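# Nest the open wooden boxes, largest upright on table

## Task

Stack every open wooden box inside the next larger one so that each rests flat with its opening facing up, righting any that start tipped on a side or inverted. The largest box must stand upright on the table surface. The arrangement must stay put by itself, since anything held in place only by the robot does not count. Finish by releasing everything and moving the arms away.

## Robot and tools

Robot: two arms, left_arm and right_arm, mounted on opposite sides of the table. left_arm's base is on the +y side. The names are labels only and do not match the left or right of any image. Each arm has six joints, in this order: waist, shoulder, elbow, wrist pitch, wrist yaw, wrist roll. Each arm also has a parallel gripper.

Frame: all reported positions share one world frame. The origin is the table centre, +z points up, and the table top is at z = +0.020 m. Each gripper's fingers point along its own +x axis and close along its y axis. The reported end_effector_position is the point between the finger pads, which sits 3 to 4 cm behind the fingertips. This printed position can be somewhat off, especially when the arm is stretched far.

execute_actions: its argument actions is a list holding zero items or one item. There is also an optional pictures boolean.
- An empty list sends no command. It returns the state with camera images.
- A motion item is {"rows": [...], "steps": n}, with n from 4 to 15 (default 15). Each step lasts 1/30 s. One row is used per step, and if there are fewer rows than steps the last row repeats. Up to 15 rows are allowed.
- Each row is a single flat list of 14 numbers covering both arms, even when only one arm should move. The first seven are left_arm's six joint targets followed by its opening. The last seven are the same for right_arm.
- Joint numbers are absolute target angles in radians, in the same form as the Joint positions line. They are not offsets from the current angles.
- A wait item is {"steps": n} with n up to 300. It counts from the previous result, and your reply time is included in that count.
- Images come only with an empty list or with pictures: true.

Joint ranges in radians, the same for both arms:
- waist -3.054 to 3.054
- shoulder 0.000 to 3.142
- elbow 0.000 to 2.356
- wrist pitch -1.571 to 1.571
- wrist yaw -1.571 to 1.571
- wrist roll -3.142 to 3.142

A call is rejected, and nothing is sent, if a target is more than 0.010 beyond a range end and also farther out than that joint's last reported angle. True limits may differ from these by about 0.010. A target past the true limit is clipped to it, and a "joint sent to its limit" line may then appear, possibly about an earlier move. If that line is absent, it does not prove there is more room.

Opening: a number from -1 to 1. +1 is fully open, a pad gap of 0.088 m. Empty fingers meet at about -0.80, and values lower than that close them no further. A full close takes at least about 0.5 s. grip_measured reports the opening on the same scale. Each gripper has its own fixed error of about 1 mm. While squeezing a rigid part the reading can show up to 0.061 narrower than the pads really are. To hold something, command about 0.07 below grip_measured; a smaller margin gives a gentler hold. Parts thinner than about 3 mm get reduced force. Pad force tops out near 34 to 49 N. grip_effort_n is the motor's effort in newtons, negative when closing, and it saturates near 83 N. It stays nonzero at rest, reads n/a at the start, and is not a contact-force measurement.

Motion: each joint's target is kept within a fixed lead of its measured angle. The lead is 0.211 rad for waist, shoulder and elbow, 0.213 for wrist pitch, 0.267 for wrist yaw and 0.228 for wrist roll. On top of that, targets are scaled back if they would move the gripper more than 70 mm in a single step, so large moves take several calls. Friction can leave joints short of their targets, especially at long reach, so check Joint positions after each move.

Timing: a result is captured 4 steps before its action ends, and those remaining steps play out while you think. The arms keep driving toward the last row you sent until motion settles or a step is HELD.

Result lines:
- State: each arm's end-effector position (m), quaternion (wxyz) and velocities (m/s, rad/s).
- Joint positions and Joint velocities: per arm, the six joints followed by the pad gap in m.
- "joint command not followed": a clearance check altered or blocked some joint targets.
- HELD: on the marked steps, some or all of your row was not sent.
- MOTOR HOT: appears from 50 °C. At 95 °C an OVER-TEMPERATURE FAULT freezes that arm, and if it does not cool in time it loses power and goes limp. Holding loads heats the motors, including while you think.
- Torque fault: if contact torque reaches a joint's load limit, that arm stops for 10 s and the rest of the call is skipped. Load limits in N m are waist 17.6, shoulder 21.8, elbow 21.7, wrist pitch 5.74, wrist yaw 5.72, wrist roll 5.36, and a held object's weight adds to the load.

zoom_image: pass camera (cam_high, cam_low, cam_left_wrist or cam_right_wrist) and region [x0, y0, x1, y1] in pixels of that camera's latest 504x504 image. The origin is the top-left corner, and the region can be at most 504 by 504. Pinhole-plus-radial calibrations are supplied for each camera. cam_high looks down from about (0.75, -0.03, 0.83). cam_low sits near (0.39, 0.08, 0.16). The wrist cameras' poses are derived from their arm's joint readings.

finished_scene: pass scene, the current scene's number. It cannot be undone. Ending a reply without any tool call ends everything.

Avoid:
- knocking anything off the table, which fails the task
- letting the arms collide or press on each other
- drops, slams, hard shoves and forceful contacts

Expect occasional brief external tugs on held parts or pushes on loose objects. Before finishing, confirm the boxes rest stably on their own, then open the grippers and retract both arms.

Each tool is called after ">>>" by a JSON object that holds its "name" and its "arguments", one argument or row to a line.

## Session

>>> {"name": "execute_actions", "arguments": {
  "actions": [],
  "pictures": true
}}

Scene clock: 0.00 s of 4500.00 s.
left_arm: end_effector_position=(-0.1057, +0.0343, +0.1563) grip_measured=+0.846 grip_effort_n=n/a end_effector_quat_wxyz=(+0.578, +0.015, +0.816, +0.012) end_effector_velocity=(-0.003, +0.001, -0.001) end_effector_angular_velocity=(+0.012, -0.005, +0.002) | right_arm: end_effector_position=(+0.3330, -0.2260, +0.2230) grip_measured=+0.838 grip_effort_n=n/a end_effector_quat_wxyz=(+0.029, +0.830, +0.001, -0.557) end_effector_velocity=(-0.003, -0.001, -0.003) end_effector_angular_velocity=(-0.001, +0.025, +0.005)
Joint positions: left_arm=[-0.067  2.151  1.795 -1.405  1.034 -1.1    0.08 ] | right_arm=[-0.593  1.912  1.278 -0.928  0.098 -2.169  0.08 ]
Joint velocities: left_arm=[-0.007 -0.002  0.002 -0.007 -0.007 -0.007 -0.   ] | right_arm=[-0.002  0.002 -0.002 -0.007 -0.022 -0.007 -0.   ]
Motor temperatures (°C, as the motors report them): left_arm=[24 25 28 26 26 25] | right_arm=[27 29 28 26 25 25]
Heat: left arm: hottest elbow 28 °C (+0.0 °C/min); right arm: hottest shoulder 29 °C (+0.0 °C/min).
camera_calibration (this result's frames):
cam_left_wrist: T_world_to_cam=[[-0.0493941, -0.997308, -0.0541925, 0.0537389], [-0.781087, 0.0047558, 0.624404, -0.14652], [-0.622466, 0.0731709, -0.779219, 0.127883], [0, 0, 0, 1]] pos_world=[-0.0321879, 0.0449338, 0.194049]
cam_right_wrist: T_world_to_cam=[[-0.0665906, 0.994948, -0.0751252, 0.27809], [0.776346, 0.0989619, 0.622489, -0.343704], [0.626779, -0.0168713, -0.779014, 0.0434989], [0, 0, 0, 1]] pos_world=[0.258087, -0.241937, 0.26873]

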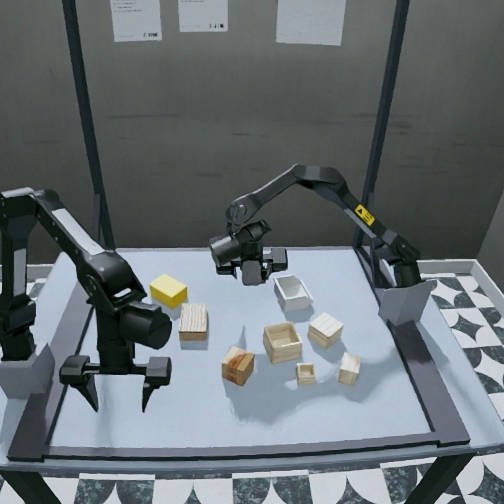

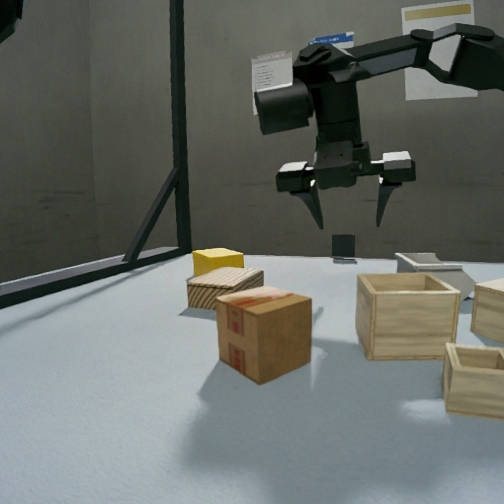

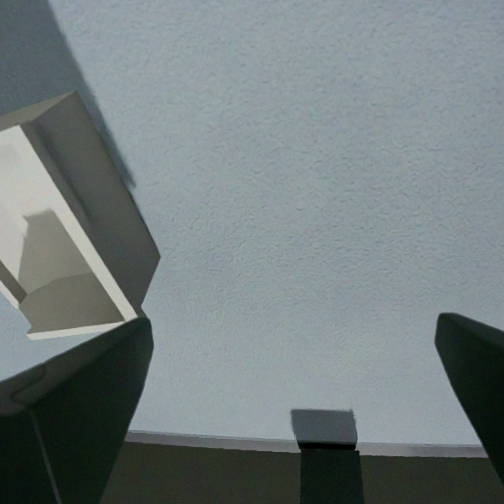

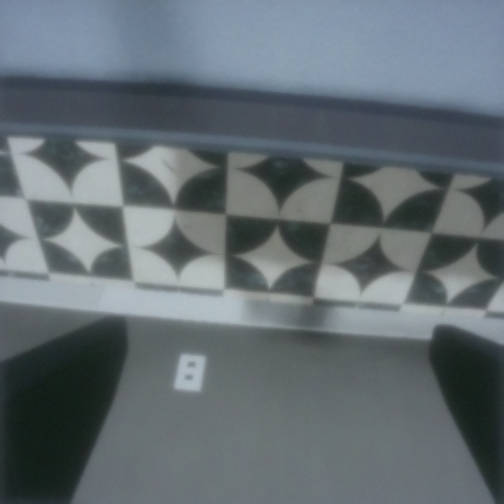

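>>> {"name": "zoom_image", "arguments": {
  "camera": "cam_high",
  "region": [200,260,400,410]
}}

Region (200, 260, 400, 410) of cam_high's 504x504 image, scaled by 2.520, with more detail than that image has; it fills the top 378 rows of this view, and the rest is white.

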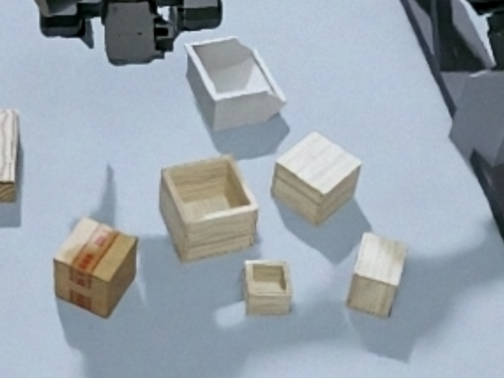

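>>> {"name": "execute_actions", "arguments": {
  "actions": [
    {"rows":[[0.1,1.7,1.3,-1.2,0.8,-0.5,1,-0.593,1.912,1.278,-0.928,0.098,-2.169,1]],"steps":15}
  ]
}}

>>> {"name": "execute_actions", "arguments": {
  "actions": [
    {"rows":[[0.3,1.78,1.02,-1.03,0.69,0.0,1,-0.593,1.912,1.278,-0.928,0.098,-2.169,1]],"steps":15}
  ]
}}

>>> {"name": "execute_actions", "arguments": {
  "actions": [
    {"rows":[[0.3,1.78,1.02,-1.03,0.69,0.0,1,-0.593,1.912,1.278,-0.928,0.098,-2.169,1]],"steps":15}
  ],
  "pictures": true
}}

Scene clock: 2.33 s of 4500.00 s.
left_arm: end_effector_position=(-0.0733, +0.1051, +0.2098) grip_measured=+0.997 grip_effort_n=15.6 end_effector_quat_wxyz=(+0.670, +0.143, +0.698, -0.207) end_effector_velocity=(-0.094, +0.109, +0.002) end_effector_angular_velocity=(-0.085, -0.187, -1.078) | right_arm: end_effector_position=(+0.3330, -0.2260, +0.2230) grip_measured=+0.988 grip_effort_n=19.3 end_effector_quat_wxyz=(+0.029, +0.830, +0.001, -0.557) end_effector_velocity=(-0.004, -0.004, -0.001) end_effector_angular_velocity=(-0.018, +0.018, +0.005)
Joint positions: left_arm=[ 0.1    1.762  1.377 -1.218  0.819 -0.614  0.088] | right_arm=[-0.593  1.912  1.278 -0.928  0.098 -2.169  0.087]
Joint velocities: left_arm=[-0.095 -0.628 -0.574  0.139 -0.081  0.886  0.003] | right_arm=[ 0.002 -0.002 -0.002 -0.022 -0.007 -0.007  0.003]
Motor temperatures (°C, as the motors report them): left_arm=[25 25 28 26 26 25] | right_arm=[27 30 28 26 25 25]
Heat: left arm: hottest elbow 28 °C (+0.0 °C/min); right arm: hottest shoulder 30 °C (+0.0 °C/min).
Steps of this call (steps 1 to 59: nothing new was sent; steps 60 to 70: the first 11 steps of this action). Readings (joint positions):
60: left_arm=[-0.064 2.138 1.778 -1.383 1.021 -1.079] | right_arm=[-0.593 1.912 1.278 -0.928 0.098 -2.169]
61: left_arm=[-0.052 2.108 1.736 -1.336 0.971 -1.030] | right_arm=[-0.593 1.912 1.278 -0.928 0.098 -2.169]
63: left_arm=[0.002 2.037 1.646 -1.285 0.899 -0.937] | right_arm=[-0.593 1.912 1.278 -0.928 0.098 -2.169]
67: left_arm=[0.098 1.863 1.471 -1.228 0.832 -0.743] | right_arm=[-0.593 1.912 1.278 -0.928 0.098 -2.169]
70: the state above

Scene clock: 2.83 s of 4500.00 s.
left_arm: end_effector_position=(+0.0072, +0.1860, +0.1811) grip_measured=+1.000 grip_effort_n=15.1 end_effector_quat_wxyz=(+0.667, +0.255, +0.647, -0.268) end_effector_velocity=(+0.024, +0.052, -0.029) end_effector_angular_velocity=(+0.060, -0.032, -0.711) | right_arm: end_effector_position=(+0.3330, -0.2260, +0.2230) grip_measured=+0.997 grip_effort_n=18.8 end_effector_quat_wxyz=(+0.029, +0.830, +0.001, -0.557) end_effector_velocity=(-0.000, +0.001, +0.002) end_effector_angular_velocity=(+0.012, +0.000, +0.009)
Joint positions: left_arm=[ 0.286  1.776  1.049 -1.048  0.701 -0.106  0.088] | right_arm=[-0.593  1.912  1.278 -0.928  0.098 -2.169  0.088]
Joint velocities: left_arm=[ 0.061 -0.002 -0.212  0.125 -0.051  0.813  0.   ] | right_arm=[-0.002 -0.007 -0.002  0.007 -0.007 -0.007 -0.   ]
Motor temperatures (°C, as the motors report them): left_arm=[25 25 28 26 26 25] | right_arm=[27 30 28 26 25 25]
Heat: left arm: hottest elbow 28 °C (+0.0 °C/min); right arm: hottest shoulder 30 °C (+0.0 °C/min).
Steps of this call (steps 1 to 4: the last 4 steps of your previous action; steps 5 to 15: the first 11 steps of this action). Readings (joint positions):
5: left_arm=[0.099 1.724 1.314 -1.193 0.806 -0.518] | right_arm=[-0.593 1.912 1.278 -0.928 0.098 -2.169]
6: left_arm=[0.117 1.724 1.287 -1.162 0.792 -0.481] | right_arm=[-0.593 1.912 1.278 -0.928 0.098 -2.169]
8: left_arm=[0.173 1.732 1.228 -1.120 0.759 -0.412] | right_arm=[-0.593 1.912 1.278 -0.928 0.098 -2.169]
12: left_arm=[0.266 1.765 1.093 -1.068 0.711 -0.229] | right_arm=[-0.593 1.912 1.278 -0.928 0.098 -2.169]
15: the state above

Scene clock: 3.33 s of 4500.00 s.
left_arm: end_effector_position=(+0.0107, +0.1915, +0.1786) grip_measured=+1.000 grip_effort_n=15.6 end_effector_quat_wxyz=(+0.656, +0.286, +0.633, -0.295) end_effector_velocity=(+0.001, +0.005, -0.001) end_effector_angular_velocity=(+0.020, -0.011, +0.018) | right_arm: end_effector_position=(+0.3330, -0.2260, +0.2230) grip_measured=+0.997 grip_effort_n=18.8 end_effector_quat_wxyz=(+0.029, +0.830, +0.001, -0.557) end_effector_velocity=(-0.001, -0.002, +0.000) end_effector_angular_velocity=(-0.013, -0.002, +0.006)
Joint positions: left_arm=[ 0.295  1.776  1.026 -1.032  0.694 -0.005  0.088] | right_arm=[-0.593  1.912  1.278 -0.928  0.098 -2.169  0.088]
Joint velocities: left_arm=[ 0.002 -0.002 -0.007 -0.007 -0.022 -0.007  0.   ] | right_arm=[ 0.002 -0.002 -0.002 -0.007  0.007 -0.007 -0.   ]
Motor temperatures (°C, as the motors report them): left_arm=[25 25 28 26 26 25] | right_arm=[27 30 29 26 25 25]
Heat: left arm: hottest elbow 28 °C (+0.0 °C/min); right arm: hottest shoulder 30 °C (+0.0 °C/min).
Steps of this call (steps 1 to 4: the last 4 steps of your previous action; steps 5 to 15: the first 11 steps of this action). Readings (joint positions):
5: left_arm=[0.291 1.776 1.033 -1.036 0.696 -0.029] | right_arm=[-0.593 1.912 1.278 -0.928 0.098 -2.169]
6: left_arm=[0.292 1.776 1.031 -1.035 0.696 -0.023] | right_arm=[-0.593 1.912 1.278 -0.928 0.098 -2.169]
8: left_arm=[0.294 1.776 1.028 -1.034 0.695 -0.015] | right_arm=[-0.593 1.912 1.278 -0.928 0.098 -2.169]
12: left_arm=[0.295 1.776 1.027 -1.033 0.694 -0.007] | right_arm=[-0.593 1.912 1.278 -0.928 0.098 -2.169]
15: the state above
camera_calibration (this result's frames):
cam_left_wrist: T_world_to_cam=[[-0.767775, -0.639982, -0.0307278, 0.152505], [-0.618423, 0.727664, 0.296745, -0.151968], [-0.167552, 0.246836, -0.954462, 0.19938], [0, 0, 0, 1]] pos_world=[0.0565154, 0.158968, 0.240083]
cam_right_wrist: T_world_to_cam=[[-0.0665906, 0.994948, -0.0751252, 0.27809], [0.776346, 0.0989619, 0.622489, -0.343704], [0.626779, -0.0168713, -0.779014, 0.0434989], [0, 0, 0, 1]] pos_world=[0.258087, -0.241937, 0.26873]

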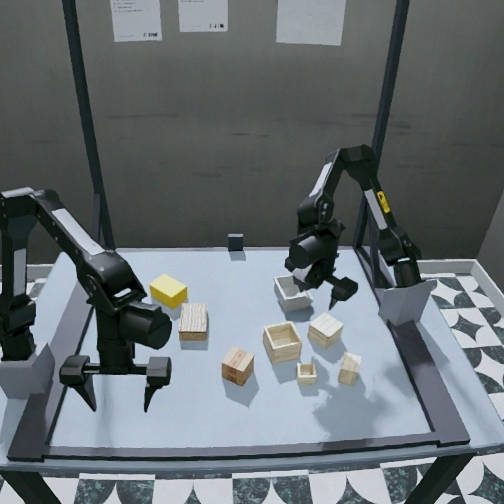

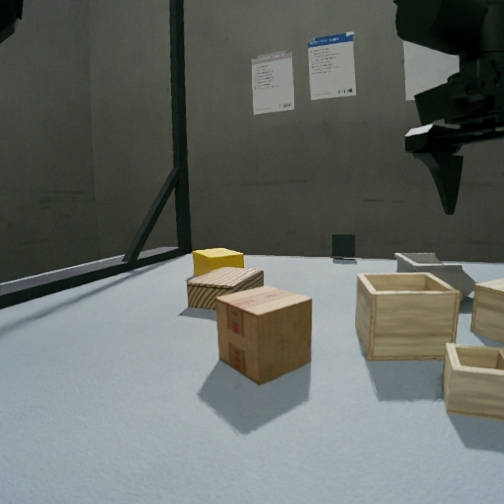

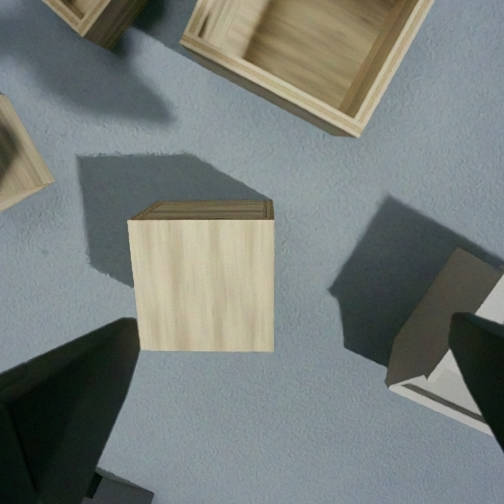

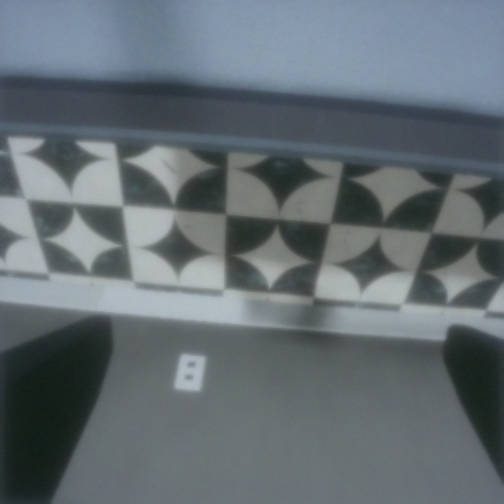

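>>> {"name": "execute_actions", "arguments": {
  "actions": [
    {"rows":[[0.204,1.95,0.775,-0.6,0.714,-0.05,1,-0.593,1.912,1.278,-0.928,0.098,-2.169,1]],"steps":15}
  ]
}}

>>> {"name": "execute_actions", "arguments": {
  "actions": [
    {"rows":[[0.204,1.95,0.775,-0.6,0.714,-0.05,1,-0.593,1.912,1.278,-0.928,0.098,-2.169,1]],"steps":15}
  ],
  "pictures": true
}}

Scene clock: 4.17 s of 4500.00 s.
left_arm: end_effector_position=(+0.0330, +0.2290, +0.0954) grip_measured=+1.000 grip_effort_n=15.6 end_effector_quat_wxyz=(+0.634, +0.303, +0.651, -0.288) end_effector_velocity=(+0.035, -0.042, -0.013) end_effector_angular_velocity=(-0.220, -0.141, -0.225) | right_arm: end_effector_position=(+0.3330, -0.2260, +0.2230) grip_measured=+0.997 grip_effort_n=19.3 end_effector_quat_wxyz=(+0.029, +0.830, +0.001, -0.557) end_effector_velocity=(-0.008, -0.005, -0.003) end_effector_angular_velocity=(-0.019, +0.051, +0.015)
Joint positions: left_arm=[ 0.209  1.935  0.794 -0.656  0.708 -0.043  0.088] | right_arm=[-0.593  1.912  1.278 -0.928  0.098 -2.169  0.088]
Joint velocities: left_arm=[-0.017  0.002 -0.056  0.418  0.022 -0.022  0.   ] | right_arm=[-0.002 -0.002 -0.002 -0.037 -0.037 -0.022 -0.   ]
Motor temperatures (°C, as the motors report them): left_arm=[25 25 28 26 26 25] | right_arm=[27 30 29 26 25 25]
Heat: left arm: hottest elbow 28 °C (+0.0 °C/min); right arm: hottest shoulder 30 °C (+0.0 °C/min).
Steps of this call (steps 1 to 4: the last 4 steps of your previous action; steps 5 to 14: the robot went on to your last target; steps 15 to 25: the first 11 steps of this action). Readings (joint positions):
15: left_arm=[0.294 1.784 1.012 -1.015 0.695 -0.005] | right_arm=[-0.593 1.912 1.278 -0.928 0.098 -2.169]
16: left_arm=[0.284 1.795 0.989 -0.969 0.698 -0.009] | right_arm=[-0.593 1.912 1.278 -0.928 0.098 -2.169]
18: left_arm=[0.258 1.842 0.927 -0.898 0.701 -0.022] | right_arm=[-0.593 1.912 1.278 -0.928 0.098 -2.169]
22: left_arm=[0.215 1.926 0.812 -0.731 0.702 -0.039] | right_arm=[-0.593 1.912 1.278 -0.928 0.098 -2.169]
25: the state above

Scene clock: 4.67 s of 4500.00 s.
left_arm: end_effector_position=(+0.0368, +0.2271, +0.0916) grip_measured=+1.000 grip_effort_n=15.6 end_effector_quat_wxyz=(+0.637, +0.305, +0.641, -0.299) end_effector_velocity=(-0.001, +0.004, -0.001) end_effector_angular_velocity=(+0.013, +0.000, +0.013) | right_arm: end_effector_position=(+0.3330, -0.2260, +0.2230) grip_measured=+0.997 grip_effort_n=19.8 end_effector_quat_wxyz=(+0.029, +0.830, +0.001, -0.557) end_effector_velocity=(+0.000, -0.004, -0.001) end_effector_angular_velocity=(-0.024, -0.012, +0.002)
Joint positions: left_arm=[ 0.205  1.941  0.78  -0.603  0.71  -0.047  0.088] | right_arm=[-0.593  1.912  1.278 -0.928  0.098 -2.169  0.088]
Joint velocities: left_arm=[-0.002 -0.002 -0.007 -0.007 -0.007 -0.007  0.   ] | right_arm=[ 0.002 -0.002 -0.007 -0.007  0.022 -0.007 -0.   ]
Motor temperatures (°C, as the motors report them): left_arm=[25 25 28 26 26 25] | right_arm=[27 30 29 26 25 25]
Heat: left arm: hottest elbow 28 °C (+0.0 °C/min); right arm: hottest shoulder 30 °C (+0.0 °C/min).
Steps of this call (steps 1 to 4: the last 4 steps of your previous action; steps 5 to 15: the first 11 steps of this action). Readings (joint positions):
5: left_arm=[0.207 1.938 0.785 -0.616 0.709 -0.046] | right_arm=[-0.593 1.912 1.278 -0.928 0.098 -2.169]
6: left_arm=[0.206 1.939 0.784 -0.613 0.709 -0.046] | right_arm=[-0.593 1.912 1.278 -0.928 0.098 -2.169]
8: left_arm=[0.206 1.941 0.782 -0.608 0.710 -0.046] | right_arm=[-0.593 1.912 1.278 -0.928 0.098 -2.169]
12: left_arm=[0.205 1.941 0.780 -0.604 0.710 -0.047] | right_arm=[-0.593 1.912 1.278 -0.928 0.098 -2.169]
15: the state above
camera_calibration (this result's frames):
cam_left_wrist: T_world_to_cam=[[-0.791561, -0.610174, -0.033437, 0.187044], [-0.583522, 0.738471, 0.337879, -0.14341], [-0.181473, 0.286964, -0.940595, 0.102097], [0, 0, 0, 1]] pos_world=[0.0829021, 0.190735, 0.150742]
cam_right_wrist: T_world_to_cam=[[-0.0665906, 0.994948, -0.0751252, 0.27809], [0.776346, 0.0989619, 0.622489, -0.343704], [0.626779, -0.0168713, -0.779014, 0.0434989], [0, 0, 0, 1]] pos_world=[0.258087, -0.241937, 0.26873]

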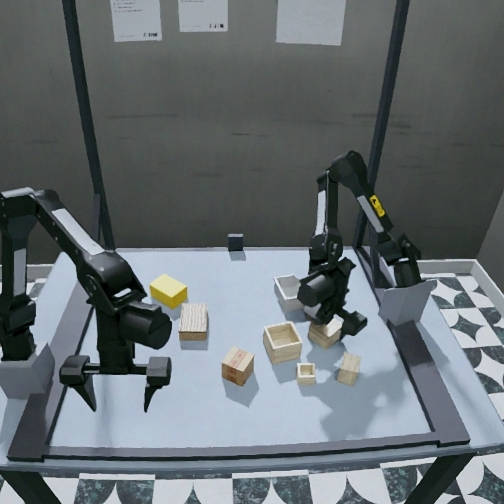

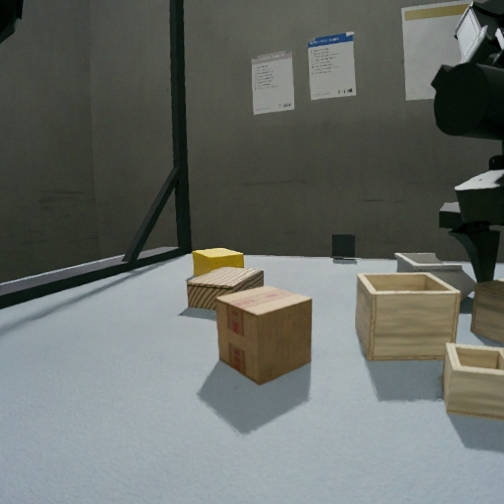

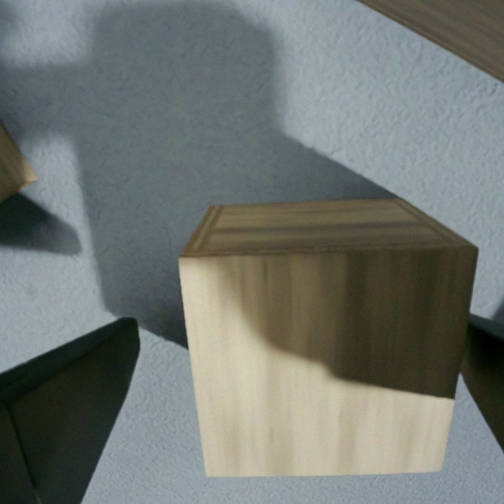

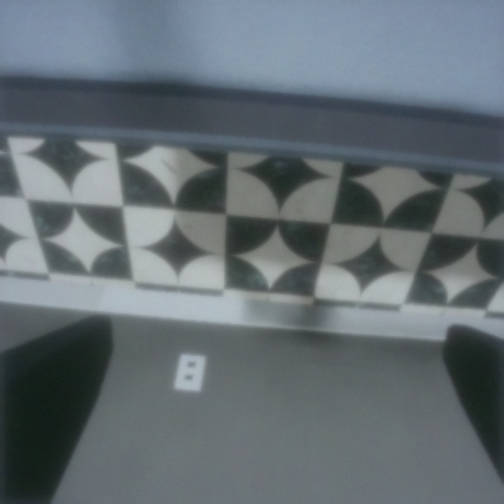

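>>> {"name": "execute_actions", "arguments": {
  "actions": [
    {"rows":[[0.178,1.935,0.778,-0.6,0.716,-0.06,1,-0.593,1.912,1.278,-0.928,0.098,-2.169,1]],"steps":10}
  ]
}}

>>> {"name": "execute_actions", "arguments": {
  "actions": [
    {"rows":[[0.122,1.985,0.742,-0.47,0.725,-0.08,1,-0.593,1.912,1.278,-0.928,0.098,-2.169,1]],"steps":15}
  ],
  "pictures": true
}}

Scene clock: 5.10 s of 4500.00 s.
left_arm: end_effector_position=(+0.0324, +0.2266, +0.0878) grip_measured=+1.000 grip_effort_n=15.1 end_effector_quat_wxyz=(+0.632, +0.311, +0.644, -0.299) end_effector_velocity=(-0.013, -0.000, -0.008) end_effector_angular_velocity=(+0.041, +0.007, -0.025) | right_arm: end_effector_position=(+0.3330, -0.2260, +0.2230) grip_measured=+0.997 grip_effort_n=19.3 end_effector_quat_wxyz=(+0.029, +0.830, +0.001, -0.557) end_effector_velocity=(-0.001, -0.003, -0.003) end_effector_angular_velocity=(-0.012, +0.015, +0.002)
Joint positions: left_arm=[ 0.183  1.942  0.78  -0.602  0.712 -0.055  0.088] | right_arm=[-0.593  1.912  1.278 -0.928  0.098 -2.169  0.088]
Joint velocities: left_arm=[-0.061 -0.012 -0.002 -0.007 -0.007 -0.022  0.   ] | right_arm=[-0.002  0.002 -0.007 -0.007 -0.007 -0.007 -0.   ]
Motor temperatures (°C, as the motors report them): left_arm=[25 25 28 25 26 25] | right_arm=[27 30 29 26 25 25]
Heat: left arm: hottest elbow 28 °C (+0.0 °C/min); right arm: hottest shoulder 30 °C (+11.8 °C/min).
Steps of this call (steps 1 to 4: the last 4 steps of your previous action; steps 5 to 7: the robot went on to your last target; steps 8 to 13: the first 6 steps of this action). Readings (joint positions):
8: left_arm=[0.204 1.942 0.780 -0.602 0.710 -0.048] | right_arm=[-0.593 1.912 1.278 -0.928 0.098 -2.169]
9: left_arm=[0.200 1.942 0.780 -0.602 0.710 -0.051] | right_arm=[-0.593 1.912 1.278 -0.928 0.098 -2.169]
11: left_arm=[0.189 1.942 0.780 -0.602 0.712 -0.053] | right_arm=[-0.593 1.912 1.278 -0.928 0.098 -2.169]
13: the state above

Scene clock: 5.60 s of 4500.00 s.
left_arm: end_effector_position=(+0.0315, +0.2244, +0.0680) grip_measured=+1.000 grip_effort_n=15.6 end_effector_quat_wxyz=(+0.624, +0.329, +0.633, -0.319) end_effector_velocity=(+0.001, -0.006, -0.005) end_effector_angular_velocity=(-0.020, -0.005, -0.033) | right_arm: end_effector_position=(+0.3330, -0.2260, +0.2230) grip_measured=+0.997 grip_effort_n=19.3 end_effector_quat_wxyz=(+0.029, +0.830, +0.001, -0.557) end_effector_velocity=(-0.001, -0.002, +0.002) end_effector_angular_velocity=(-0.004, -0.005, -0.006)
Joint positions: left_arm=[ 0.125  1.975  0.748 -0.479  0.72  -0.075  0.088] | right_arm=[-0.593  1.912  1.278 -0.928  0.098 -2.169  0.088]
Joint velocities: left_arm=[-0.017  0.007 -0.002  0.051  0.007 -0.007  0.   ] | right_arm=[ 0.002 -0.007 -0.002 -0.007  0.007  0.007 -0.   ]
Motor temperatures (°C, as the motors report them): left_arm=[25 25 28 25 26 25] | right_arm=[27 30 29 26 25 25]
Heat: left arm: hottest elbow 28 °C (+0.0 °C/min); right arm: hottest shoulder 30 °C (+10.7 °C/min).
Steps of this call (steps 1 to 4: the last 4 steps of your previous action; steps 5 to 15: the first 11 steps of this action). Readings (joint positions):
5: left_arm=[0.178 1.943 0.776 -0.588 0.713 -0.060] | right_arm=[-0.593 1.912 1.278 -0.928 0.098 -2.169]
6: left_arm=[0.169 1.947 0.770 -0.555 0.714 -0.064] | right_arm=[-0.593 1.912 1.278 -0.928 0.098 -2.169]
8: left_arm=[0.146 1.959 0.763 -0.519 0.718 -0.069] | right_arm=[-0.593 1.912 1.278 -0.928 0.098 -2.169]
12: left_arm=[0.127 1.972 0.750 -0.489 0.720 -0.074] | right_arm=[-0.593 1.912 1.278 -0.928 0.098 -2.169]
15: the state above
camera_calibration (this result's frames):
cam_left_wrist: T_world_to_cam=[[-0.831723, -0.554078, -0.0351427, 0.169218], [-0.530341, 0.774176, 0.345529, -0.14668], [-0.164243, 0.306022, -0.93775, 0.074714], [0, 0, 0, 1]] pos_world=[0.0752236, 0.184452, 0.126692]
cam_right_wrist: T_world_to_cam=[[-0.0665906, 0.994948, -0.0751252, 0.27809], [0.776346, 0.0989619, 0.622489, -0.343704], [0.626779, -0.0168713, -0.779014, 0.0434989], [0, 0, 0, 1]] pos_world=[0.258087, -0.241937, 0.26873]

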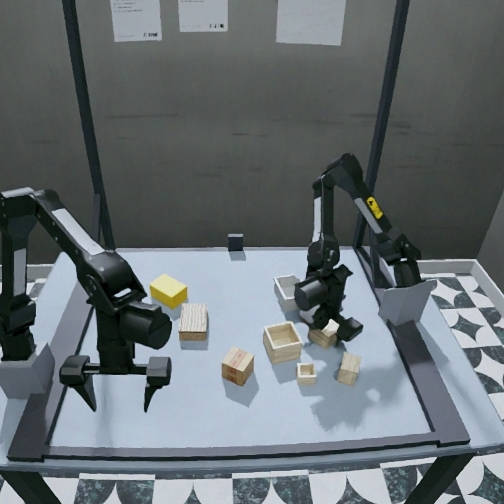

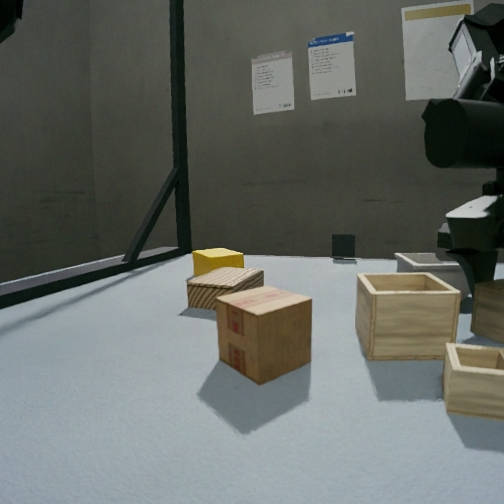

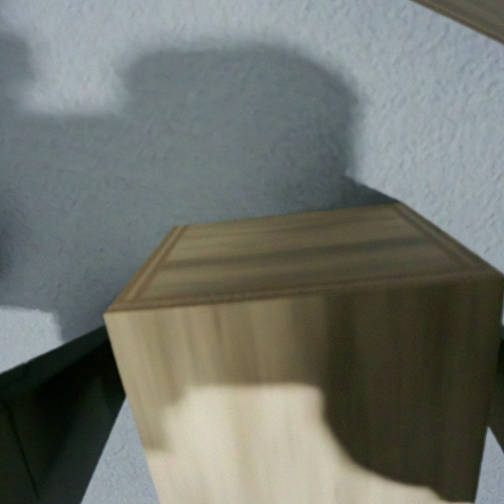

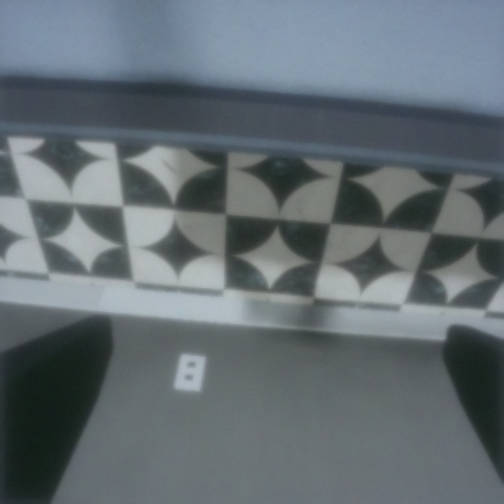

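>>> {"name": "execute_actions", "arguments": {
  "actions": [
    {"rows":[[0.125,1.978,0.748,-0.479,0.72,-0.075,0.35,-0.593,1.912,1.278,-0.928,0.098,-2.169,1]],"steps":15}
  ]
}}

>>> {"name": "execute_actions", "arguments": {
  "actions": [
    {"rows":[[0.125,1.978,0.748,-0.479,0.72,-0.075,0.35,-0.593,1.912,1.278,-0.928,0.098,-2.169,1]],"steps":8}
  ]
}}

Scene clock: 6.10 s of 4500.00 s.
left_arm: end_effector_position=(+0.0315, +0.2244, +0.0676) grip_measured=+0.493 grip_effort_n=-83.5 end_effector_quat_wxyz=(+0.624, +0.329, +0.633, -0.319) end_effector_velocity=(-0.003, +0.002, +0.000) end_effector_angular_velocity=(+0.003, +0.009, +0.011) | right_arm: end_effector_position=(+0.3330, -0.2260, +0.2230) grip_measured=+0.997 grip_effort_n=18.8 end_effector_quat_wxyz=(+0.029, +0.830, +0.001, -0.557) end_effector_velocity=(+0.001, +0.001, -0.001) end_effector_angular_velocity=(+0.009, +0.005, -0.007)
Joint positions: left_arm=[ 0.125  1.976  0.747 -0.477  0.721 -0.077  0.063] | right_arm=[-0.593  1.912  1.278 -0.928  0.098 -2.169  0.088]
Joint velocities: left_arm=[-0.002 -0.007 -0.007 -0.007  0.007 -0.007 -0.   ] | right_arm=[-0.002  0.002 -0.002  0.007 -0.007  0.007 -0.   ]
Motor temperatures (°C, as the motors report them): left_arm=[25 25 28 25 26 25] | right_arm=[27 30 29 26 25 25]
Heat: left arm: hottest elbow 28 °C (+0.0 °C/min); right arm: hottest shoulder 30 °C (+9.8 °C/min).
Steps of this call (steps 1 to 4: the last 4 steps of your previous action; steps 5 to 15: the first 11 steps of this action). Readings (joint positions):
5: left_arm=[0.124 1.976 0.747 -0.474 0.721 -0.077] | right_arm=[-0.593 1.912 1.278 -0.928 0.098 -2.169]
6: left_arm=[0.124 1.976 0.747 -0.474 0.721 -0.077] | right_arm=[-0.593 1.912 1.278 -0.928 0.098 -2.169]
8: left_arm=[0.124 1.976 0.747 -0.474 0.721 -0.077] | right_arm=[-0.593 1.912 1.278 -0.928 0.098 -2.169]
12: left_arm=[0.125 1.976 0.747 -0.477 0.721 -0.077] | right_arm=[-0.593 1.912 1.278 -0.928 0.098 -2.169]
15: the state above

Scene clock: 6.37 s of 4500.00 s.
left_arm: end_effector_position=(+0.0315, +0.2244, +0.0676) grip_measured=+0.493 grip_effort_n=-83.5 end_effector_quat_wxyz=(+0.624, +0.329, +0.633, -0.319) end_effector_velocity=(-0.002, +0.005, -0.002) end_effector_angular_velocity=(+0.019, +0.002, -0.016) | right_arm: end_effector_position=(+0.3330, -0.2260, +0.2230) grip_measured=+0.997 grip_effort_n=19.3 end_effector_quat_wxyz=(+0.029, +0.830, +0.001, -0.557) end_effector_velocity=(-0.000, +0.001, -0.000) end_effector_angular_velocity=(+0.016, +0.015, +0.005)
Joint positions: left_arm=[ 0.125  1.976  0.747 -0.477  0.721 -0.077  0.063] | right_arm=[-0.593  1.912  1.278 -0.928  0.098 -2.169  0.088]
Joint velocities: left_arm=[-0.007  0.002 -0.007 -0.007 -0.007  0.022 -0.   ] | right_arm=[-0.007 -0.002 -0.002  0.007 -0.022 -0.007 -0.   ]
Motor temperatures (°C, as the motors report them): left_arm=[25 25 28 25 26 25] | right_arm=[27 30 29 26 25 25]
Heat: left arm: hottest elbow 28 °C (+0.0 °C/min); right arm: hottest shoulder 30 °C (+9.4 °C/min).
Steps of this call (steps 1 to 4: the last 4 steps of your previous action; steps 5 to 8: the first 4 steps of this action). Readings (joint positions):
5: left_arm=[0.125 1.976 0.747 -0.477 0.721 -0.077] | right_arm=[-0.593 1.912 1.278 -0.928 0.098 -2.169]
6: left_arm=[0.125 1.976 0.747 -0.477 0.721 -0.077] | right_arm=[-0.593 1.912 1.278 -0.928 0.098 -2.169]
8: the state above

So tilt toward +x is natural. The scene 1 flip: upside-down box grasped from above, gripper rotated to d' pointing away (forward), box released falls on side with opening... closed face was toward the gripper base; after rotating 60° closed face faces up/back toward gripper; opening faces forward-down; released falls onto side with opening facing along +h. Then needs f ⟂h i.e., f along y world. Currently f at angle 213° (≈33° off x). Rotating wrist while held handles that: box turns with gripper, fine.

So target pose 1: ee at free spot S, d'=(cos.5,0,−sin.5), f=±y. Spot: ee (−.03,.24,.075)? box then lies around x≈(−.03..+.03). Bodies: bin at (−.08,.1) fine; gripper body extends to −x/up: from ee back .16*(−.88,0,+.48) → (−.17,.24,.15) fine.
IK (target z subtract ~0 offset; last: target .070→.068 good): rel=(.074,−.20,−.151). A: x=.026+.1874=.2134; y=.0515−.0522−.101=−.1017; z=−.0463+.047−.1122=−.1115. P=ee−.162d'=(.2134−.0499,−.1017−.0471,−.1115+.1468)=(.1635,−.1488,.0353). q0=atan2(−.1488,.1635)=−.738; r=.221. e_r=(.740,−.673), e_left=(.673,.740). d·e_r=.228−.196=.032; d·e_left=.207+.215=.422→ sin q4=−.422→q4=−.436? Check the sign convention with earlier: vertical: d·e_left=−.669c and I used q4=+; formula d·e_left=−sin q4 ✓.. cos q4=.907; sinφ=.906/.907→φ≈1.535. J4: r=.221−.002−.02=.199,z=.035+.068=.103. D²=.0396+.0106=.0502,D=.224; cosγ=.624→.897;q2=.657; cosα=.0563/.1183=.476→1.075; atan=.478; q1=1.589; a=.932;q3=−.60. 
q5: need f=±Y world → A: (x_A·Y,y_A·Y,z_A·Y)=(−.937,.261,−.235). Gripper frame at q5=0: y0 = axis after yaw: x1,e_left,z1 (z1 = perpendicular up: for x1=(cosφ r −sinφ z), z1=(sinφ r+cosφ z)). yaw q4: d=cos q4 x1 − sin q4 e_left → rotation about z1 by −q4?? rotation about z1 (x1→e_left positive if x1×e_left=z1: r×left=z OK) by θ: d=cosθ x1+sinθ e_left, θ=−q4. y0=−sinθ x1+cosθ e_left; z0=z1. f=cosρ y0+sinρ z0, ρ=±q5+offset. Calibrate using the current pose: q0=.125,q4=.721,φ=a−q3=1.229+.477=1.706,q5=−.077; f world=cam x (−.83,−.554,−.035) or its negative. A: x: −.83*.351+.554*.937=.2277... =−.2913+.519=.228; y: −.578−.1446−.0234=−.746; z: .5196+.130−.026=.624. e_r=(.992,.125), e_left=(−.125,.992). f·e_r=.226−.093=.133; f·left=−.0285−.740=−.7685; f·z=.624. x1=(r −.135,z −.991); z1=(r .991, z −.135). f·x1=−.018−.618=−.636; f·z1=.132−.084=.048. θ=−.721: y0=.660x1+.751left: f·y0=−.42−.577=−.997. So f=−y0 (cam x=−y0), ρ≈ small: f·z0=.048 → −f = y0 cos −.048 z0 → ρ=−.048 with q5=−.077: ρ≈+q5(+.03). OK ρ≈q5+.03.
Target: g=−f_cam. want g=±(−.937,.261,−.235) in A. components: g·e_r=−.693−.176=−.869; g·left=−.631+.193=−.438; g·z=−.235. φ=1.535: x1=(r .036,z −.999); z1=(r .999,z .036). g·x1=−.031+.235=.204; g·z1=−.868−.008=−.876. θ=+.436: y0=−.422x1+.907left: g·y0=−.086−.397=−.483. For + sign: cosρ=−.483, sinρ=−.876→ρ=−2.07; for − sign: cosρ=.483,sinρ=.876→ρ=1.067. q5≈1.04. OK rotation of 1.1 rad of roll. Hmm does that flip the sense (camera side)? irrelevant.

Second pose: regrasp from above of box on its side, opening facing +x. Then rotate so opening points up: In scene 1: regrasp at φ .2 past vertical tilted *back* (d pointing toward robot, i.e., −h), then return to tilted pose (d' forward-down .47): rotation of d from (−h tilt .2 past vertical) to .47 below horizontal forward: total 1.3 rad, opening from +h horizontal rotates upward by 1.3 rad(75°), drop → upright. Good. Here I can tilt more: d''=(−sin.35,0,−cos.35) → A: −.343(.351,.696,−.626)+.939(0,−.669,−.743)=(−.120,−.239−.628,.215−.698)=(−.120,−.867,−.483): large q4 ~1.0; fine maybe. Use .25.

Execute: lift vertical first. Lift pose z .16 approx earlier first pose [0.3,1.78,1.02,-1.03,.69] at (.011,.19,.18). Then interpolate to target with higher z version. Target high (z+.06): lower q1 by ~.2?: tilted base: vertical up in A = (0,.669,.743). Compute high pose z=.14: A y=−.1017+.0435=−.058; z=−.1115+.048=−.063; P=(.1635,−.105,.084); q0=−.571; r=.194; e_r=(.841,−.540),left=(.540,.841): d·left=.166+.245=.411→q4=−.424; d·r=.259−.157=.102; cosφ=.112→φ=1.458; x1=(.112,−.994); J4 r=.194−.0076−.02=.1666; z=.084+.0676=.1516; D²=.0278+.023=.0507;D=.225; γ≈.903→q2=.66;α≈1.073; atan=.738; q1=1.33; a=.67; q3=−.79. q5: g·e_r=−.788−.141=−.929; left=−.506+.22=−.286; z −.235; x1·g=−.104+.234=.130; z1=(.994,.112): −.923−.026=−.95; y0=−.411x1+.911left→−.053−.261=−.314; neg sign: ρ=atan2(.95,.314)=1.25;q5=1.22.

>>> {"name": "execute_actions", "arguments": {
  "actions": [
    {"rows":[[0.28,1.8,0.98,-0.98,0.69,0.0,0.42,-0.593,1.912,1.278,-0.928,0.098,-2.169,1]],"steps":15}
  ]
}}

>>> {"name": "execute_actions", "arguments": {
  "actions": [
    {"rows":[[-0.15,1.5,0.85,-0.9,0.1,0.6,0.42,-0.593,1.912,1.278,-0.928,0.098,-2.169,1]],"steps":15}
  ]
}}

>>> {"name": "execute_actions", "arguments": {
  "actions": [
    {"rows":[[-0.571,1.33,0.66,-0.79,-0.424,1.22,0.42,-0.593,1.912,1.278,-0.928,0.098,-2.169,1]],"steps":15}
  ]
}}

>>> {"name": "execute_actions", "arguments": {
  "actions": [
    {"rows":[[-0.571,1.33,0.66,-0.79,-0.424,1.22,0.42,-0.593,1.912,1.278,-0.928,0.098,-2.169,1]],"steps":15}
  ],
  "pictures": true
}}

Scene clock: 7.93 s of 4500.00 s.
left_arm: end_effector_position=(+0.0234, +0.1910, +0.1563) grip_measured=+0.493 grip_effort_n=-83.5 end_effector_quat_wxyz=(+0.656, +0.298, +0.618, -0.313) end_effector_velocity=(-0.081, +0.108, +0.016) end_effector_angular_velocity=(+0.417, +0.306, +0.463) | right_arm: end_effector_position=(+0.3330, -0.2260, +0.2230) grip_measured=+0.997 grip_effort_n=19.3 end_effector_quat_wxyz=(+0.029, +0.830, +0.001, -0.557) end_effector_velocity=(-0.002, -0.001, -0.002) end_effector_angular_velocity=(-0.010, +0.013, +0.007)
Joint positions: left_arm=[ 0.269  1.812  0.964 -0.883  0.698 -0.009  0.063] | right_arm=[-0.593  1.912  1.278 -0.928  0.098 -2.169  0.088]
Joint velocities: left_arm=[ 0.046 -0.061  0.022 -0.799 -0.051  0.037 -0.   ] | right_arm=[ 0.002  0.002 -0.002 -0.007 -0.007 -0.007 -0.   ]
Motor temperatures (°C, as the motors report them): left_arm=[25 26 28 25 26 25] | right_arm=[27 30 29 26 25 25]
Heat: left arm: hottest elbow 28 °C (+0.0 °C/min); right arm: hottest shoulder 30 °C (+7.6 °C/min).
Steps of this call (steps 1 to 4: the last 4 steps of your previous action; steps 5 to 15: the robot went on to your last target; steps 16 to 36: nothing new was sent; steps 37 to 47: the first 11 steps of this action). Readings (joint positions):
37: left_arm=[0.128 1.969 0.758 -0.495 0.720 -0.070] | right_arm=[-0.593 1.912 1.278 -0.928 0.098 -2.169]
38: left_arm=[0.142 1.961 0.777 -0.536 0.716 -0.062] | right_arm=[-0.593 1.912 1.278 -0.928 0.098 -2.169]
40: left_arm=[0.181 1.926 0.827 -0.596 0.708 -0.045] | right_arm=[-0.593 1.912 1.278 -0.928 0.098 -2.169]
44: left_arm=[0.251 1.839 0.939 -0.762 0.702 -0.017] | right_arm=[-0.593 1.912 1.278 -0.928 0.098 -2.169]
47: the state above

Scene clock: 8.43 s of 4500.00 s.
left_arm: end_effector_position=(-0.0207, +0.2201, +0.1459) grip_measured=+0.494 grip_effort_n=-83.5 end_effector_quat_wxyz=(+0.472, +0.722, +0.367, -0.348) end_effector_velocity=(+0.011, +0.043, -0.005) end_effector_angular_velocity=(+0.769, -0.327, -0.979) | right_arm: end_effector_position=(+0.3330, -0.2260, +0.2230) grip_measured=+0.997 grip_effort_n=18.8 end_effector_quat_wxyz=(+0.029, +0.830, +0.001, -0.557) end_effector_velocity=(-0.002, -0.003, +0.001) end_effector_angular_velocity=(-0.027, +0.003, +0.017)
Joint positions: left_arm=[-0.115  1.526  0.864 -0.905  0.178  0.492  0.063] | right_arm=[-0.593  1.912  1.278 -0.928  0.098 -2.169  0.088]
Joint velocities: left_arm=[-0.32  -0.1   -0.115  0.007 -0.593  0.828  0.   ] | right_arm=[ 0.002 -0.002  0.002 -0.022  0.007 -0.022 -0.   ]
Motor temperatures (°C, as the motors report them): left_arm=[25 26 28 25 26 25] | right_arm=[27 30 29 26 25 25]
Heat: left arm: hottest elbow 28 °C (+0.0 °C/min); right arm: hottest shoulder 30 °C (+7.1 °C/min).
Steps of this call (steps 1 to 4: the last 4 steps of your previous action; steps 5 to 15: the first 11 steps of this action). Readings (joint positions):
5: left_arm=[0.263 1.795 0.957 -0.943 0.667 0.020] | right_arm=[-0.593 1.912 1.278 -0.928 0.098 -2.169]
6: left_arm=[0.230 1.762 0.936 -0.921 0.591 0.074] | right_arm=[-0.593 1.912 1.278 -0.928 0.098 -2.169]
8: left_arm=[0.133 1.675 0.897 -0.926 0.484 0.171] | right_arm=[-0.593 1.912 1.278 -0.928 0.098 -2.169]
12: left_arm=[-0.051 1.551 0.875 -0.906 0.268 0.367] | right_arm=[-0.593 1.912 1.278 -0.928 0.098 -2.169]
15: the state above

Scene clock: 8.93 s of 4500.00 s.
left_arm: end_effector_position=(-0.0342, +0.2423, +0.1402) grip_measured=+0.494 grip_effort_n=-83.5 end_effector_quat_wxyz=(+0.093, +0.958, +0.050, -0.267) end_effector_velocity=(-0.017, -0.001, +0.011) end_effector_angular_velocity=(+1.084, -0.319, -0.963) | right_arm: end_effector_position=(+0.3330, -0.2260, +0.2230) grip_measured=+0.997 grip_effort_n=19.3 end_effector_quat_wxyz=(+0.029, +0.830, +0.001, -0.557) end_effector_velocity=(+0.002, -0.004, +0.001) end_effector_angular_velocity=(-0.010, -0.002, -0.003)
Joint positions: left_arm=[-0.53   1.349  0.675 -0.797 -0.359  1.078  0.063] | right_arm=[-0.593  1.912  1.278 -0.928  0.098 -2.169  0.088]
Joint velocities: left_arm=[-0.349 -0.081 -0.085  0.022 -0.476  1.092 -0.   ] | right_arm=[-0.007 -0.002 -0.002 -0.007  0.007 -0.007 -0.   ]
Motor temperatures (°C, as the motors report them): left_arm=[25 26 28 25 26 25] | right_arm=[27 30 29 26 25 25]
Heat: left arm: hottest elbow 28 °C (+0.0 °C/min); right arm: hottest shoulder 30 °C (+6.7 °C/min).
Steps of this call (steps 1 to 4: the last 4 steps of your previous action; steps 5 to 15: the first 11 steps of this action). Readings (joint positions):
5: left_arm=[-0.149 1.502 0.838 -0.883 0.096 0.592] | right_arm=[-0.593 1.912 1.278 -0.928 0.098 -2.169]
6: left_arm=[-0.189 1.470 0.801 -0.844 0.024 0.644] | right_arm=[-0.593 1.912 1.278 -0.928 0.098 -2.169]
8: left_arm=[-0.288 1.404 0.738 -0.842 -0.080 0.742] | right_arm=[-0.593 1.912 1.278 -0.928 0.098 -2.169]
12: left_arm=[-0.466 1.362 0.686 -0.805 -0.286 0.937] | right_arm=[-0.593 1.912 1.278 -0.928 0.098 -2.169]
15: the state above

Scene clock: 9.43 s of 4500.00 s.
left_arm: end_effector_position=(-0.0359, +0.2415, +0.1418) grip_measured=+0.494 grip_effort_n=-83.5 end_effector_quat_wxyz=(+0.015, +0.968, +0.010, -0.248) end_effector_velocity=(+0.000, -0.002, +0.001) end_effector_angular_velocity=(-0.011, -0.017, -0.012) | right_arm: end_effector_position=(+0.3330, -0.2260, +0.2230) grip_measured=+0.997 grip_effort_n=19.8 end_effector_quat_wxyz=(+0.029, +0.830, +0.001, -0.557) end_effector_velocity=(+0.001, +0.002, +0.002) end_effector_angular_velocity=(+0.012, +0.000, +0.009)
Joint positions: left_arm=[-0.569  1.341  0.664 -0.791 -0.417  1.215  0.063] | right_arm=[-0.593  1.912  1.278 -0.928  0.098 -2.169  0.088]
Joint velocities: left_arm=[-0.007 -0.002 -0.002  0.007 -0.022 -0.007  0.   ] | right_arm=[-0.002 -0.002  0.002  0.007 -0.007 -0.007  0.   ]
Motor temperatures (°C, as the motors report them): left_arm=[25 26 28 25 26 25] | right_arm=[27 30 29 26 25 25]
Heat: left arm: hottest elbow 28 °C (+0.0 °C/min); right arm: hottest shoulder 30 °C (+6.4 °C/min).
Steps of this call (steps 1 to 4: the last 4 steps of your previous action; steps 5 to 15: the first 11 steps of this action). Readings (joint positions):
5: left_arm=[-0.560 1.343 0.667 -0.793 -0.403 1.182] | right_arm=[-0.593 1.912 1.278 -0.928 0.098 -2.169]
6: left_arm=[-0.562 1.343 0.666 -0.792 -0.406 1.190] | right_arm=[-0.593 1.912 1.278 -0.928 0.098 -2.169]
8: left_arm=[-0.565 1.342 0.665 -0.792 -0.411 1.201] | right_arm=[-0.593 1.912 1.278 -0.928 0.098 -2.169]
12: left_arm=[-0.569 1.341 0.664 -0.792 -0.415 1.212] | right_arm=[-0.593 1.912 1.278 -0.928 0.098 -2.169]
15: the state above
camera_calibration (this result's frames):
cam_left_wrist: T_world_to_cam=[[0.0119531, 0.99987, -0.0108601, -0.22321], [0.165388, 0.00873437, 0.98619, -0.102206], [0.986156, -0.0135841, -0.165262, 0.136518], [0, 0, 0, 1]] pos_world=[-0.115056, 0.225928, 0.120932]
cam_right_wrist: T_world_to_cam=[[-0.0665906, 0.994948, -0.0751252, 0.27809], [0.776346, 0.0989619, 0.622489, -0.343704], [0.626779, -0.0168713, -0.779014, 0.0434989], [0, 0, 0, 1]] pos_world=[0.258087, -0.241937, 0.26873]

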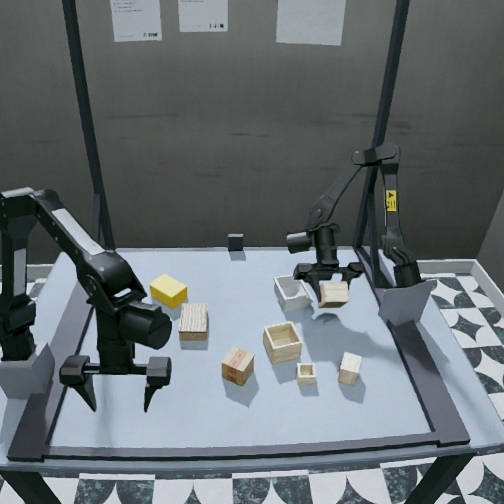

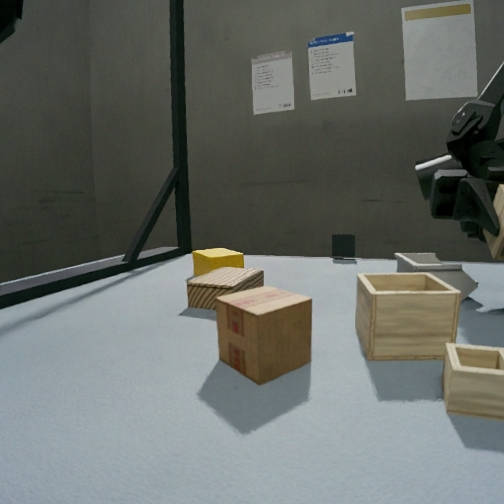

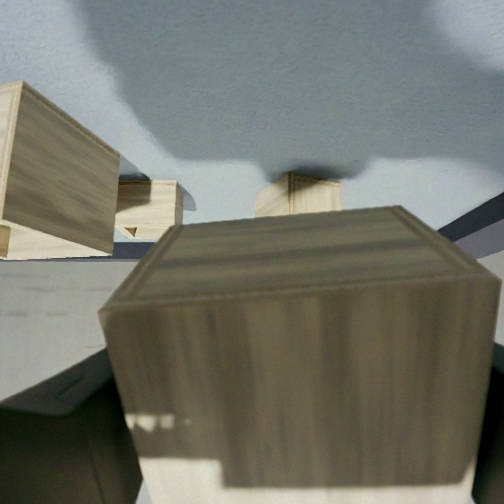

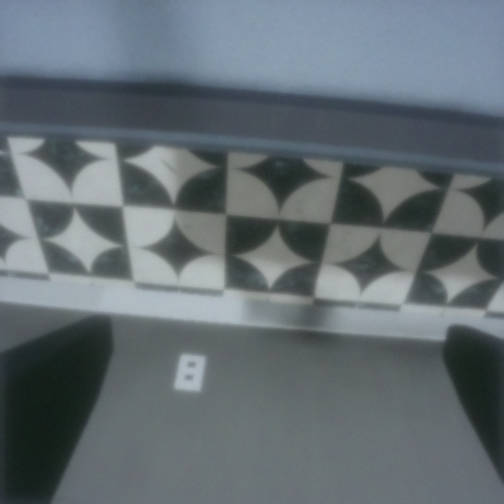

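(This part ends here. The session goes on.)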